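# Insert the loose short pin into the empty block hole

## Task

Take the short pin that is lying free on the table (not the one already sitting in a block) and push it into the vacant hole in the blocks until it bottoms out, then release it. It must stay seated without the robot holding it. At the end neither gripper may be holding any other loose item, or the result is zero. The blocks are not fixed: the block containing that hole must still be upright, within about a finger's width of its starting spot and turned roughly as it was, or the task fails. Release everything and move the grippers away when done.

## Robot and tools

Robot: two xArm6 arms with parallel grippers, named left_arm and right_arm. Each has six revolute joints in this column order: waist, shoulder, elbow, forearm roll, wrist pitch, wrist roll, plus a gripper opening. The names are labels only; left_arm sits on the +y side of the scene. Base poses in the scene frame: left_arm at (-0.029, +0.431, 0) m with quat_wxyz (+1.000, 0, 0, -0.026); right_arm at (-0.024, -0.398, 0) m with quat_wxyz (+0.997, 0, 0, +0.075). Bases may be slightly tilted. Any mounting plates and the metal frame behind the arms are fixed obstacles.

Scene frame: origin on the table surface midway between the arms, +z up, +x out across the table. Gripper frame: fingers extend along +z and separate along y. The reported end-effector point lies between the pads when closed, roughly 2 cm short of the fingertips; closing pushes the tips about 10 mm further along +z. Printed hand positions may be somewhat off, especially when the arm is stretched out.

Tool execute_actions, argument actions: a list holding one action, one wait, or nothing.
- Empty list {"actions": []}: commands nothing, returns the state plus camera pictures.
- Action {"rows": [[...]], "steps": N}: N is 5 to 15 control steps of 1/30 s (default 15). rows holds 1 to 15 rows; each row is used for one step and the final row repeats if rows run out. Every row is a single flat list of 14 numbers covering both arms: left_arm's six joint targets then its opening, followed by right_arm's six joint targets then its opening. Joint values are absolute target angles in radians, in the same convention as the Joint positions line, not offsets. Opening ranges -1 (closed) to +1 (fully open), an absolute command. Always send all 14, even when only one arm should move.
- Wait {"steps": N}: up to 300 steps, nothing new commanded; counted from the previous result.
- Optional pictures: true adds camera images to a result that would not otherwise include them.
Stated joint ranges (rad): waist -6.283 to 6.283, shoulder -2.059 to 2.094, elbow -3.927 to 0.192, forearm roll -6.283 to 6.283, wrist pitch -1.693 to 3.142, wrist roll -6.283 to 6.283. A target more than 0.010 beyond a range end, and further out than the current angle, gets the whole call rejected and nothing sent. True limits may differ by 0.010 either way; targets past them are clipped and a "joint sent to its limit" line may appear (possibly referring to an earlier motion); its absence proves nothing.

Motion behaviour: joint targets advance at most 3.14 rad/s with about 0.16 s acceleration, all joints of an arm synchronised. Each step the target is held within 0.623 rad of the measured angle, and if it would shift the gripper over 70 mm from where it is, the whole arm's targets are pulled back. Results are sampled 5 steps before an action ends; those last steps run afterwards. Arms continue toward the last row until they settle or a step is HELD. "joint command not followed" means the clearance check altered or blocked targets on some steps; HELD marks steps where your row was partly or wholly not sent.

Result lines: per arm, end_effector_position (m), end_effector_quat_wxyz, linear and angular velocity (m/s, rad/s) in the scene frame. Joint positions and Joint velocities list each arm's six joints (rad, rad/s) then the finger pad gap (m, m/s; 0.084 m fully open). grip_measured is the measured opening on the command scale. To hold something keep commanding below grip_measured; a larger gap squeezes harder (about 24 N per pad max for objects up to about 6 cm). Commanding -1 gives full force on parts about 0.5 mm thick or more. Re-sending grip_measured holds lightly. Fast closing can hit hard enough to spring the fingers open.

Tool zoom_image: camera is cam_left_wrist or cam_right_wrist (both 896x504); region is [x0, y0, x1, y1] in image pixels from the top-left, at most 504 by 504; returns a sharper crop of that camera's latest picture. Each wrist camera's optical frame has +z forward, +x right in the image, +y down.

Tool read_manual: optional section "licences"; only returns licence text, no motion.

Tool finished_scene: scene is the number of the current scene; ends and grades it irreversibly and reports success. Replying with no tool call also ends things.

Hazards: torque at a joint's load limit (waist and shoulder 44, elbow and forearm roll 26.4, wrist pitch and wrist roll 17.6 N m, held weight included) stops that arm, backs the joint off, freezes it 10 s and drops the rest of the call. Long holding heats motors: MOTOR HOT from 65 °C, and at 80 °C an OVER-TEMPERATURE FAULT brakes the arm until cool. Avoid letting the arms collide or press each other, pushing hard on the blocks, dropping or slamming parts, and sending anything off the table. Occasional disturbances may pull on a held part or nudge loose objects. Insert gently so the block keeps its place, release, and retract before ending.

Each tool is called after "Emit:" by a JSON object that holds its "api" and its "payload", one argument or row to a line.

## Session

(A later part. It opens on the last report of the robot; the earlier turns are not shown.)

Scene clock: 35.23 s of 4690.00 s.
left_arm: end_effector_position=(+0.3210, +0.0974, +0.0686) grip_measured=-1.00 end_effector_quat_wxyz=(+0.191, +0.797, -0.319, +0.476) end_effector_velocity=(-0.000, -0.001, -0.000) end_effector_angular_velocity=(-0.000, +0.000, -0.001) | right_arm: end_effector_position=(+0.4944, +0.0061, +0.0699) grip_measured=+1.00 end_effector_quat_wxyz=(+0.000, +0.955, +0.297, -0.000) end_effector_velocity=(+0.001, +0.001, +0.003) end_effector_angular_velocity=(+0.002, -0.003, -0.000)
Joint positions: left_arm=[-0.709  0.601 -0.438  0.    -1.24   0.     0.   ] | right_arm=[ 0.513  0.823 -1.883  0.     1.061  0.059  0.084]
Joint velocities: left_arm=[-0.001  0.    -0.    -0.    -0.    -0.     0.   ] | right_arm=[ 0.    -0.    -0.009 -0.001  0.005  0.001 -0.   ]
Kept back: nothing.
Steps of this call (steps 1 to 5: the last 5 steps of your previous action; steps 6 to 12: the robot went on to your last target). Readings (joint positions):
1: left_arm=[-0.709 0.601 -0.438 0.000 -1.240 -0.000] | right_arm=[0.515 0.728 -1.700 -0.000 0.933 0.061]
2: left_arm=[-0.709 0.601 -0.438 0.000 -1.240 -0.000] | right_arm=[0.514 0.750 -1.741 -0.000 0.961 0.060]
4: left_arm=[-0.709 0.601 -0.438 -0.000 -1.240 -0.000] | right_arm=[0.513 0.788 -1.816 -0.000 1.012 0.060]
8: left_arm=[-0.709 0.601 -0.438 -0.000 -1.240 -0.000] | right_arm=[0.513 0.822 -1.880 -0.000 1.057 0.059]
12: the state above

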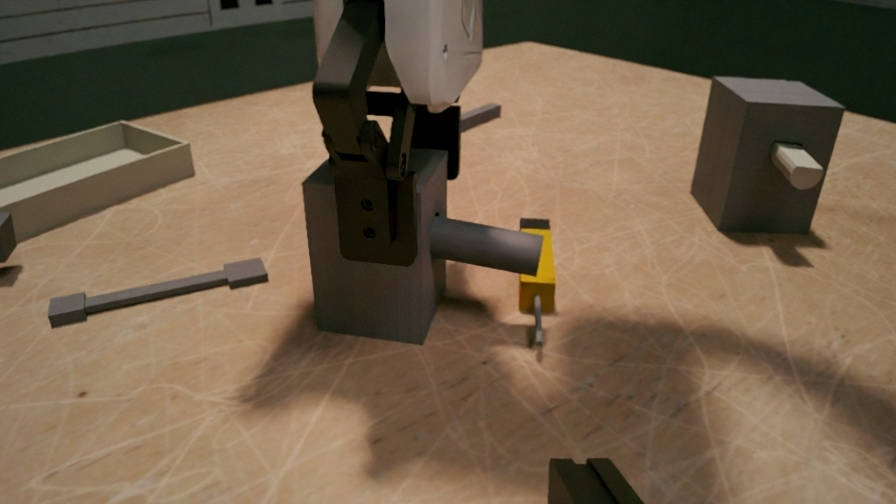

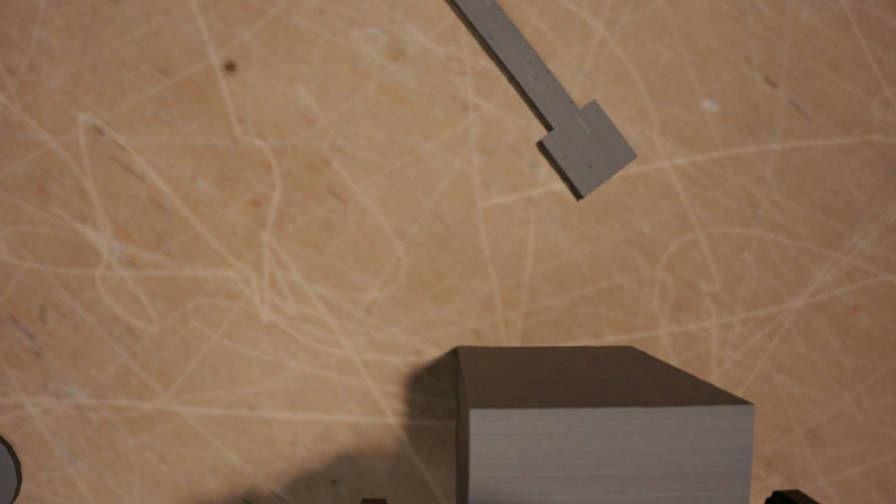

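Emit:
{"api": "execute_actions", "payload": {
  "actions": [
    {"rows": [[-0.709,0.601,-0.438,0,-1.24,0,-1,0.5126,0.8239,-1.8848,0,1.0609,0.0588,0.85],[-0.709,0.601,-0.438,0,-1.24,0,-1,0.5126,0.8239,-1.8848,0,1.0609,0.0588,0.7],[-0.709,0.601,-0.438,0,-1.24,0,-1,0.5126,0.8239,-1.8848,0,1.0609,0.0588,0.58],[-0.709,0.601,-0.438,0,-1.24,0,-1,0.5126,0.8239,-1.8848,0,1.0609,0.0588,0.48],[-0.709,0.601,-0.438,0,-1.24,0,-1,0.5126,0.8239,-1.8848,0,1.0609,0.0588,0.41],[-0.709,0.601,-0.438,0,-1.24,0,-1,0.5126,0.8239,-1.8848,0,1.0609,0.0588,0.35],[-0.709,0.601,-0.438,0,-1.24,0,-1,0.5126,0.8239,-1.8848,0,1.0609,0.0588,0.30],[-0.709,0.601,-0.438,0,-1.24,0,-1,0.5126,0.8239,-1.8848,0,1.0609,0.0588,0.25],[-0.709,0.601,-0.438,0,-1.24,0,-1,0.5126,0.8239,-1.8848,0,1.0609,0.0588,0.20],[-0.709,0.601,-0.438,0,-1.24,0,-1,0.5126,0.8239,-1.8848,0,1.0609,0.0588,0.15],[-0.709,0.601,-0.438,0,-1.24,0,-1,0.5126,0.8239,-1.8848,0,1.0609,0.0588,0.08],[-0.709,0.601,-0.438,0,-1.24,0,-1,0.5126,0.8239,-1.8848,0,1.0609,0.0588,0.0],[-0.709,0.601,-0.438,0,-1.24,0,-1,0.5126,0.8239,-1.8848,0,1.0609,0.0588,-0.15],[-0.709,0.601,-0.438,0,-1.24,0,-1,0.5126,0.8239,-1.8848,0,1.0609,0.0588,-0.35],[-0.709,0.601,-0.438,0,-1.24,0,-1,0.5126,0.8239,-1.8848,0,1.0609,0.0588,-0.6]], "steps": 15}
  ]
}}

Emit:
{"api": "execute_actions", "payload": {
  "actions": [
    {"steps": 8}
  ],
  "pictures": true
}}

Scene clock: 36.00 s of 4690.00 s.
left_arm: end_effector_position=(+0.3210, +0.0974, +0.0686) grip_measured=-1.00 end_effector_quat_wxyz=(+0.191, +0.797, -0.319, +0.476) end_effector_velocity=(-0.000, +0.001, -0.001) end_effector_angular_velocity=(+0.001, +0.002, +0.001) | right_arm: end_effector_position=(+0.4946, +0.0063, +0.0700) grip_measured=+0.23 end_effector_quat_wxyz=(-0.000, +0.955, +0.297, -0.000) end_effector_velocity=(+0.000, -0.000, +0.001) end_effector_angular_velocity=(+0.002, +0.001, -0.001)
Joint positions: left_arm=[-0.709  0.601 -0.438 -0.    -1.24  -0.     0.   ] | right_arm=[ 0.513  0.824 -1.885  0.     1.061  0.059  0.054]
Joint velocities: left_arm=[ 0.001  0.001  0.001  0.    -0.    -0.001  0.   ] | right_arm=[-0.001 -0.001 -0.     0.003  0.001 -0.001  0.   ]
Steps of this call (steps 1 to 13: the robot went on to your last target; steps 14 to 23: the first 10 steps of this action). Readings (joint positions):
14: left_arm=[-0.709 0.601 -0.438 -0.000 -1.240 0.000] | right_arm=[0.513 0.824 -1.885 0.000 1.061 0.059]
15: left_arm=[-0.709 0.601 -0.438 0.000 -1.240 -0.000] | right_arm=[0.513 0.824 -1.885 0.000 1.061 0.059]
17: left_arm=[-0.709 0.601 -0.438 0.000 -1.240 -0.000] | right_arm=[0.513 0.824 -1.885 -0.000 1.061 0.059]
21: left_arm=[-0.709 0.601 -0.438 0.000 -1.240 0.000] | right_arm=[0.513 0.824 -1.885 0.000 1.061 0.059]
23: the state above

Scene clock: 36.27 s of 4690.00 s.
left_arm: end_effector_position=(+0.3210, +0.0974, +0.0686) grip_measured=-1.00 end_effector_quat_wxyz=(+0.191, +0.797, -0.319, +0.476) end_effector_velocity=(+0.000, +0.000, -0.000) end_effector_angular_velocity=(+0.000, +0.000, +0.001) | right_arm: end_effector_position=(+0.4946, +0.0063, +0.0700) grip_measured=+0.23 end_effector_quat_wxyz=(-0.000, +0.955, +0.297, -0.000) end_effector_velocity=(-0.000, -0.000, -0.001) end_effector_angular_velocity=(-0.001, +0.001, -0.001)
Joint positions: left_arm=[-0.709  0.601 -0.438 -0.    -1.24  -0.     0.   ] | right_arm=[ 0.513  0.824 -1.885  0.     1.061  0.059  0.054]
Joint velocities: left_arm=[ 0.001  0.001 -0.001  0.     0.    -0.     0.   ] | right_arm=[-0.     0.001 -0.    -0.     0.     0.001 -0.   ]
Kept back: nothing.
Steps of this call (steps 1 to 5: the last 5 steps of your previous action; steps 6 to 8: the robot went on to your last target). Readings (joint positions):
1: left_arm=[-0.709 0.601 -0.438 -0.000 -1.240 -0.000] | right_arm=[0.513 0.824 -1.885 0.000 1.061 0.059]
2: left_arm=[-0.709 0.601 -0.438 -0.000 -1.240 -0.000] | right_arm=[0.513 0.824 -1.885 0.000 1.061 0.059]
4: left_arm=[-0.709 0.601 -0.438 -0.000 -1.240 -0.000] | right_arm=[0.513 0.824 -1.885 0.000 1.061 0.059]
8: the state above

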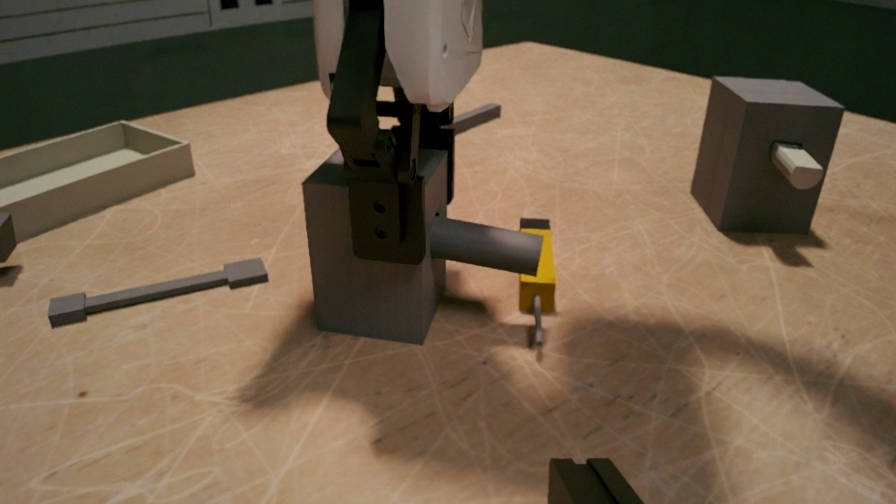

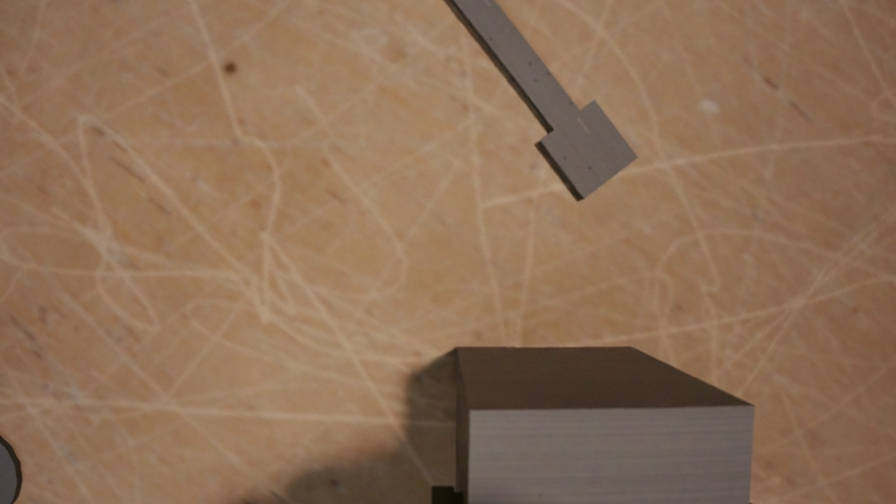

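Emit:
{"api": "execute_actions", "payload": {
  "actions": [
    {"rows": [[-0.709,0.601,-0.438,0,-1.24,0,-1,0.5126,0.8227,-1.8828,0,1.0601,0.0588,-0.6],[-0.709,0.601,-0.438,0,-1.24,0,-1,0.5127,0.8208,-1.8795,0,1.0587,0.0589,-0.6],[-0.709,0.601,-0.438,0,-1.24,0,-1,0.5127,0.8181,-1.8749,0,1.0568,0.0589,-0.6],[-0.709,0.601,-0.438,0,-1.24,0,-1,0.5128,0.8150,-1.8696,0,1.0547,0.0590,-0.6],[-0.709,0.601,-0.438,0,-1.24,0,-1,0.5129,0.8115,-1.8637,0,1.0522,0.0591,-0.6],[-0.709,0.601,-0.438,0,-1.24,0,-1,0.5129,0.8080,-1.8578,0,1.0498,0.0591,-0.6],[-0.709,0.601,-0.438,0,-1.24,0,-1,0.5130,0.8045,-1.8519,0,1.0474,0.0592,-0.6],[-0.709,0.601,-0.438,0,-1.24,0,-1,0.5131,0.8010,-1.8459,0,1.0449,0.0593,-0.6],[-0.709,0.601,-0.438,0,-1.24,0,-1,0.5131,0.7975,-1.8400,0,1.0425,0.0593,-0.6],[-0.709,0.601,-0.438,0,-1.24,0,-1,0.5132,0.7940,-1.8341,0,1.0400,0.0594,-0.6],[-0.709,0.601,-0.438,0,-1.24,0,-1,0.5133,0.7909,-1.8288,0,1.0379,0.0595,-0.6],[-0.709,0.601,-0.438,0,-1.24,0,-1,0.5133,0.7882,-1.8242,0,1.0360,0.0595,-0.6],[-0.709,0.601,-0.438,0,-1.24,0,-1,0.5134,0.7863,-1.8209,0,1.0346,0.0596,-0.6],[-0.709,0.601,-0.438,0,-1.24,0,-1,0.5134,0.7851,-1.8189,0,1.0338,0.0596,-0.6]], "steps": 15}
  ]
}}

Emit:
{"api": "execute_actions", "payload": {
  "actions": [
    {"steps": 12}
  ],
  "pictures": true
}}

Scene clock: 37.13 s of 4690.00 s.
left_arm: end_effector_position=(+0.3210, +0.0974, +0.0686) grip_measured=-1.00 end_effector_quat_wxyz=(+0.191, +0.797, -0.319, +0.476) end_effector_velocity=(-0.000, -0.000, +0.000) end_effector_angular_velocity=(-0.001, +0.000, -0.000) | right_arm: end_effector_position=(+0.4903, +0.0033, +0.0700) grip_measured=+0.23 end_effector_quat_wxyz=(+0.000, +0.955, +0.297, -0.000) end_effector_velocity=(-0.021, -0.014, -0.000) end_effector_angular_velocity=(-0.001, +0.004, +0.000)
Joint positions: left_arm=[-0.709  0.601 -0.438 -0.    -1.24   0.     0.   ] | right_arm=[ 0.513  0.802 -1.847 -0.     1.045  0.059  0.054]
Joint velocities: left_arm=[-0.001 -0.001  0.     0.     0.    -0.001  0.   ] | right_arm=[ 0.002 -0.103  0.177  0.002 -0.07   0.002 -0.   ]
Steps of this call (steps 1 to 15: the robot went on to your last target; step 16: nothing new was sent; steps 17 to 26: the first 10 steps of this action). Readings (joint positions):
17: left_arm=[-0.709 0.601 -0.438 -0.000 -1.240 -0.000] | right_arm=[0.513 0.824 -1.885 0.000 1.061 0.059]
18: left_arm=[-0.709 0.601 -0.438 -0.000 -1.240 -0.000] | right_arm=[0.513 0.823 -1.884 -0.000 1.060 0.059]
20: left_arm=[-0.709 0.601 -0.438 0.000 -1.240 -0.000] | right_arm=[0.513 0.820 -1.879 -0.000 1.058 0.059]
24: left_arm=[-0.709 0.601 -0.438 0.000 -1.240 -0.000] | right_arm=[0.513 0.809 -1.858 -0.000 1.050 0.059]
26: the state above

Scene clock: 37.53 s of 4690.00 s.
left_arm: end_effector_position=(+0.3210, +0.0974, +0.0686) grip_measured=-1.00 end_effector_quat_wxyz=(+0.191, +0.797, -0.319, +0.476) end_effector_velocity=(-0.000, +0.000, -0.001) end_effector_angular_velocity=(+0.002, +0.002, +0.000) | right_arm: end_effector_position=(+0.4871, +0.0011, +0.0701) grip_measured=+0.23 end_effector_quat_wxyz=(+0.000, +0.955, +0.297, -0.000) end_effector_velocity=(-0.000, -0.000, +0.000) end_effector_angular_velocity=(-0.001, +0.000, +0.001)
Joint positions: left_arm=[-0.709  0.601 -0.438 -0.    -1.24  -0.     0.   ] | right_arm=[ 0.513  0.785 -1.819  0.     1.034  0.06   0.054]
Joint velocities: left_arm=[-0.     0.002  0.    -0.     0.    -0.001  0.   ] | right_arm=[ 0.    -0.001  0.001 -0.001  0.001  0.    -0.   ]
Kept back: nothing.
Steps of this call (steps 1 to 5: the last 5 steps of your previous action; steps 6 to 12: the robot went on to your last target). Readings (joint positions):
1: left_arm=[-0.709 0.601 -0.438 -0.000 -1.240 0.000] | right_arm=[0.513 0.798 -1.841 -0.000 1.043 0.059]
2: left_arm=[-0.709 0.601 -0.438 0.000 -1.240 -0.000] | right_arm=[0.513 0.795 -1.835 -0.000 1.041 0.059]
4: left_arm=[-0.709 0.601 -0.438 0.000 -1.240 0.000] | right_arm=[0.513 0.789 -1.825 -0.000 1.037 0.060]
8: left_arm=[-0.709 0.601 -0.438 0.000 -1.240 0.000] | right_arm=[0.513 0.786 -1.819 0.000 1.034 0.060]
12: the state above

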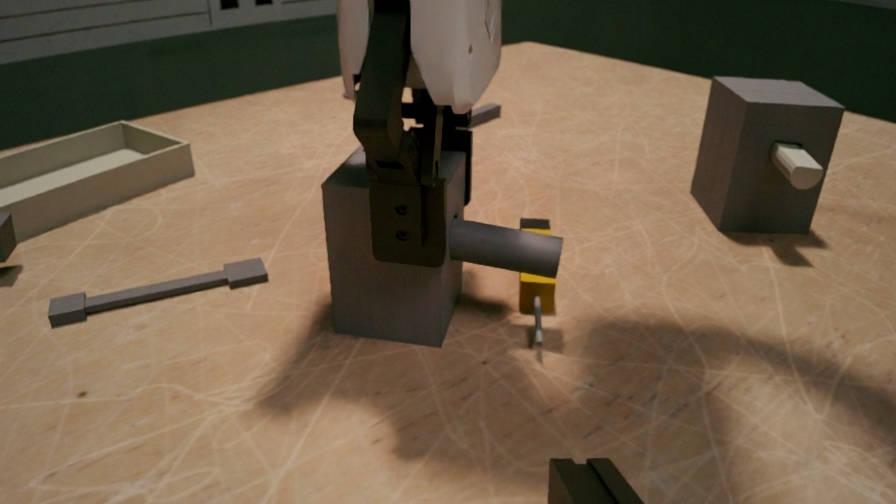

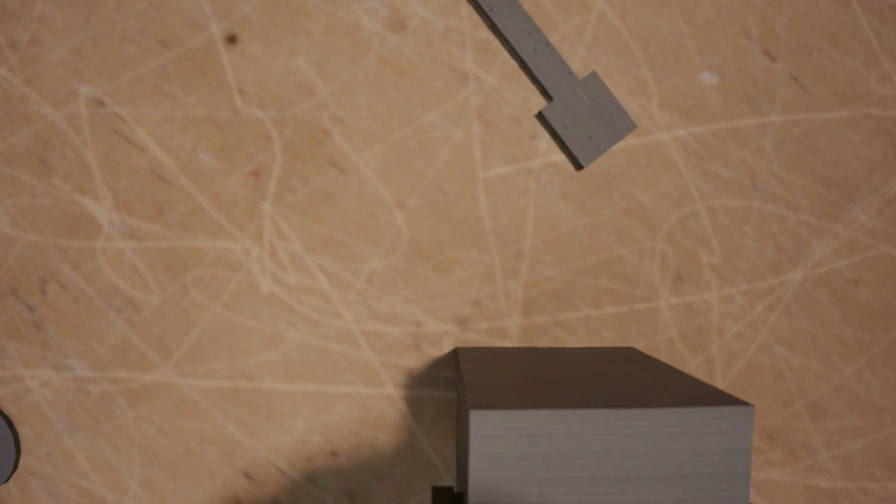

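Emit:
{"api": "execute_actions", "payload": {
  "actions": [
    {"rows": [[-0.709,0.601,-0.438,0,-1.24,0,-1,0.5134,0.7851,-1.8189,0,1.0338,0.0596,0.15],[-0.709,0.601,-0.438,0,-1.24,0,-1,0.5134,0.7851,-1.8189,0,1.0338,0.0596,0.25],[-0.709,0.601,-0.438,0,-1.24,0,-1,0.5134,0.7851,-1.8189,0,1.0338,0.0596,0.35],[-0.709,0.601,-0.438,0,-1.24,0,-1,0.5134,0.7851,-1.8189,0,1.0338,0.0596,0.55],[-0.709,0.601,-0.438,0,-1.24,0,-1,0.5134,0.7851,-1.8189,0,1.0338,0.0596,0.8],[-0.709,0.601,-0.438,0,-1.24,0,-1,0.5134,0.7851,-1.8189,0,1.0338,0.0596,1],[-0.709,0.601,-0.438,0,-1.24,0,-1,0.5134,0.7851,-1.8189,0,1.0338,0.0596,1],[-0.709,0.601,-0.438,0,-1.24,0,-1,0.5134,0.7851,-1.8189,0,1.0338,0.0596,1],[-0.709,0.601,-0.438,0,-1.24,0,-1,0.5134,0.775,-1.8189,0,1.044,0.0596,1],[-0.709,0.601,-0.438,0,-1.24,0,-1,0.5134,0.76,-1.8189,0,1.059,0.0596,1],[-0.709,0.601,-0.438,0,-1.24,0,-1,0.5134,0.74,-1.8189,0,1.079,0.0596,1],[-0.709,0.601,-0.438,0,-1.24,0,-1,0.5134,0.715,-1.8189,0,1.104,0.0596,1],[-0.709,0.601,-0.438,0,-1.24,0,-1,0.5134,0.69,-1.8189,0,1.129,0.0596,1],[-0.709,0.601,-0.438,0,-1.24,0,-1,0.5134,0.665,-1.8189,0,1.154,0.0596,1],[-0.709,0.601,-0.438,0,-1.24,0,-1,0.5134,0.64,-1.8189,0,1.179,0.0596,1]], "steps": 15}
  ]
}}

Emit:
{"api": "execute_actions", "payload": {
  "actions": [
    {"rows": [[-0.709,0.601,-0.438,0,-1.24,0,-1,0.51,0.61,-1.80,0,1.19,0.0596,1],[-0.709,0.601,-0.438,0,-1.24,0,-1,0.50,0.58,-1.775,0,1.195,0.0596,1],[-0.709,0.601,-0.438,0,-1.24,0,-1,0.49,0.55,-1.75,0,1.2,0.0596,1],[-0.709,0.601,-0.438,0,-1.24,0,-1,0.48,0.52,-1.72,0,1.2,0.0596,1],[-0.709,0.601,-0.438,0,-1.24,0,-1,0.47,0.49,-1.69,0,1.2,0.0596,1],[-0.709,0.601,-0.438,0,-1.24,0,-1,0.46,0.46,-1.66,0,1.2,0.0596,1],[-0.709,0.601,-0.438,0,-1.24,0,-1,0.45,0.435,-1.635,0,1.2,0.0596,1],[-0.709,0.601,-0.438,0,-1.24,0,-1,0.445,0.415,-1.615,0,1.2,0.0596,1],[-0.709,0.601,-0.438,0,-1.24,0,-1,0.44,0.40,-1.60,0,1.2,0.0596,1]], "steps": 15}
  ]
}}

Emit:
{"api": "execute_actions", "payload": {
  "actions": [
    {"steps": 8}
  ],
  "pictures": true
}}

Scene clock: 38.57 s of 4690.00 s.
left_arm: end_effector_position=(+0.3210, +0.0974, +0.0686) grip_measured=-1.00 end_effector_quat_wxyz=(+0.191, +0.797, -0.319, +0.476) end_effector_velocity=(-0.001, +0.001, -0.001) end_effector_angular_velocity=(+0.002, +0.001, -0.000) | right_arm: end_effector_position=(+0.4867, +0.0007, +0.0723) grip_measured=+1.00 end_effector_quat_wxyz=(+0.000, +0.955, +0.297, -0.001) end_effector_velocity=(-0.033, -0.026, +0.048) end_effector_angular_velocity=(-0.071, +0.091, -0.001)
Joint positions: left_arm=[-0.709  0.601 -0.438  0.    -1.24  -0.     0.   ] | right_arm=[ 0.513  0.781 -1.818 -0.     1.039  0.06   0.084]
Joint velocities: left_arm=[-0.     0.001  0.002  0.    -0.     0.001  0.   ] | right_arm=[ 0.    -0.129  0.051  0.     0.193  0.001  0.   ]
Steps of this call (steps 1 to 21: the robot went on to your last target; steps 22 to 31: the first 10 steps of this action). Readings (joint positions):
22: left_arm=[-0.709 0.601 -0.438 -0.000 -1.240 -0.000] | right_arm=[0.513 0.785 -1.819 0.000 1.034 0.060]
23: left_arm=[-0.709 0.601 -0.438 -0.000 -1.240 0.000] | right_arm=[0.513 0.785 -1.819 0.000 1.034 0.060]
25: left_arm=[-0.709 0.601 -0.438 -0.000 -1.240 0.000] | right_arm=[0.513 0.785 -1.819 -0.000 1.034 0.060]
29: left_arm=[-0.709 0.601 -0.438 -0.000 -1.240 -0.000] | right_arm=[0.513 0.784 -1.820 -0.000 1.034 0.060]
31: the state above

Scene clock: 39.07 s of 4690.00 s.
left_arm: end_effector_position=(+0.3210, +0.0974, +0.0686) grip_measured=-1.00 end_effector_quat_wxyz=(+0.191, +0.797, -0.319, +0.476) end_effector_velocity=(-0.001, +0.001, -0.001) end_effector_angular_velocity=(+0.002, +0.003, +0.001) | right_arm: end_effector_position=(+0.4640, -0.0662, +0.1994) grip_measured=+1.00 end_effector_quat_wxyz=(+0.000, +0.964, +0.266, -0.000) end_effector_velocity=(-0.048, -0.183, +0.112) end_effector_angular_velocity=(+0.004, -0.009, -0.207)
Joint positions: left_arm=[-0.709  0.601 -0.438  0.    -1.24   0.     0.   ] | right_arm=[ 0.448  0.431 -1.63  -0.     1.2    0.06   0.084]
Joint velocities: left_arm=[ 0.     0.002  0.001  0.     0.    -0.001  0.   ] | right_arm=[-0.21  -0.621  0.6   -0.002  0.011 -0.001  0.   ]
Steps of this call (steps 1 to 5: the last 5 steps of your previous action; steps 6 to 15: the first 10 steps of this action). Readings (joint positions):
6: left_arm=[-0.709 0.601 -0.438 0.000 -1.240 -0.000] | right_arm=[0.513 0.678 -1.819 -0.000 1.141 0.060]
7: left_arm=[-0.709 0.601 -0.438 0.000 -1.240 0.000] | right_arm=[0.513 0.651 -1.818 -0.000 1.160 0.060]
9: left_arm=[-0.709 0.601 -0.438 -0.000 -1.240 -0.000] | right_arm=[0.506 0.593 -1.792 0.000 1.184 0.060]
13: left_arm=[-0.709 0.601 -0.438 -0.000 -1.240 0.000] | right_arm=[0.466 0.480 -1.681 -0.000 1.199 0.060]
15: the state above

Scene clock: 39.33 s of 4690.00 s.
left_arm: end_effector_position=(+0.3210, +0.0974, +0.0686) grip_measured=-1.00 end_effector_quat_wxyz=(+0.191, +0.797, -0.319, +0.476) end_effector_velocity=(-0.000, +0.000, -0.000) end_effector_angular_velocity=(+0.001, +0.001, -0.000) | right_arm: end_effector_position=(+0.4600, -0.0737, +0.2030) grip_measured=+1.00 end_effector_quat_wxyz=(+0.001, +0.965, +0.263, -0.002) end_effector_velocity=(+0.001, -0.001, +0.003) end_effector_angular_velocity=(+0.003, -0.006, -0.001)
Joint positions: left_arm=[-0.709  0.601 -0.438  0.    -1.24  -0.     0.   ] | right_arm=[ 0.441  0.402 -1.599  0.     1.2    0.06   0.084]
Joint velocities: left_arm=[-0.     0.001  0.    -0.     0.    -0.     0.   ] | right_arm=[-0.002 -0.005 -0.001 -0.001 -0.    -0.     0.   ]
Kept back: nothing.
Steps of this call (steps 1 to 5: the last 5 steps of your previous action; steps 6 to 8: the robot went on to your last target). Readings (joint positions):
1: left_arm=[-0.709 0.601 -0.438 0.000 -1.240 0.000] | right_arm=[0.442 0.414 -1.615 -0.000 1.200 0.060]
2: left_arm=[-0.709 0.601 -0.438 0.000 -1.240 -0.000] | right_arm=[0.439 0.405 -1.608 -0.000 1.200 0.060]
4: left_arm=[-0.709 0.601 -0.438 0.000 -1.240 0.000] | right_arm=[0.440 0.401 -1.603 -0.000 1.200 0.060]
8: the state above

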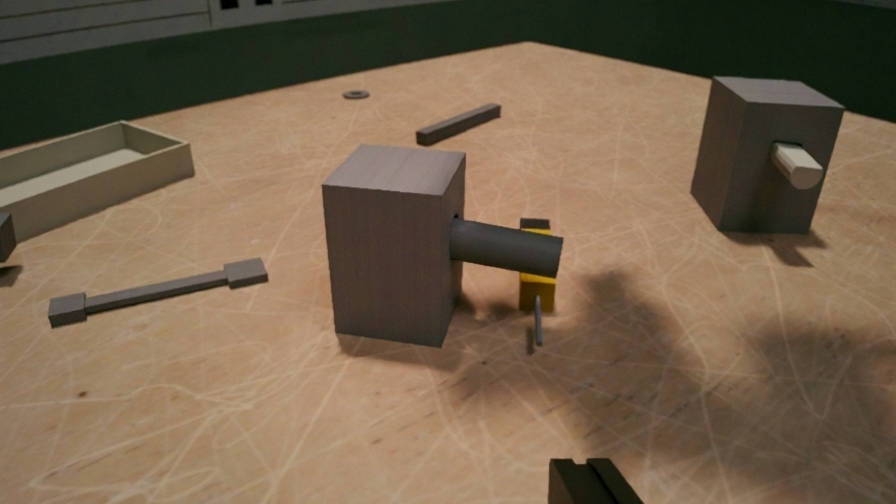

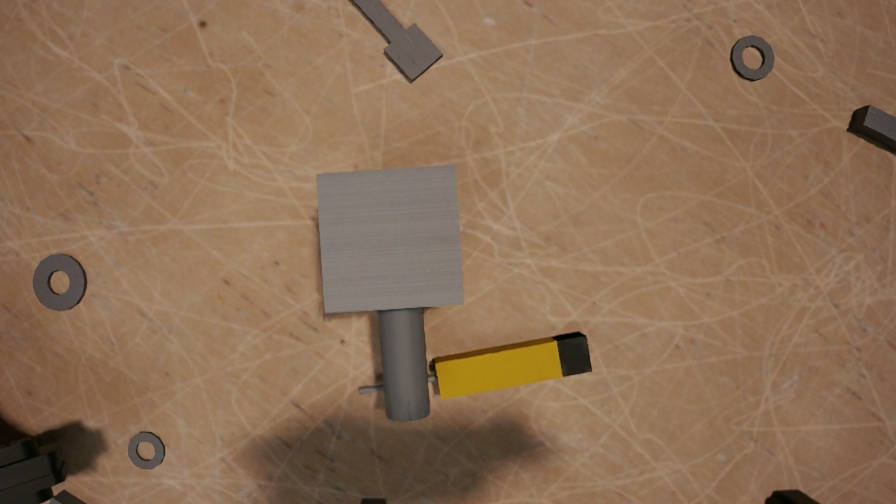

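Emit:
{"api": "finished_scene", "payload": {
  "scene": 2
}}

The scene is finished: the task was done.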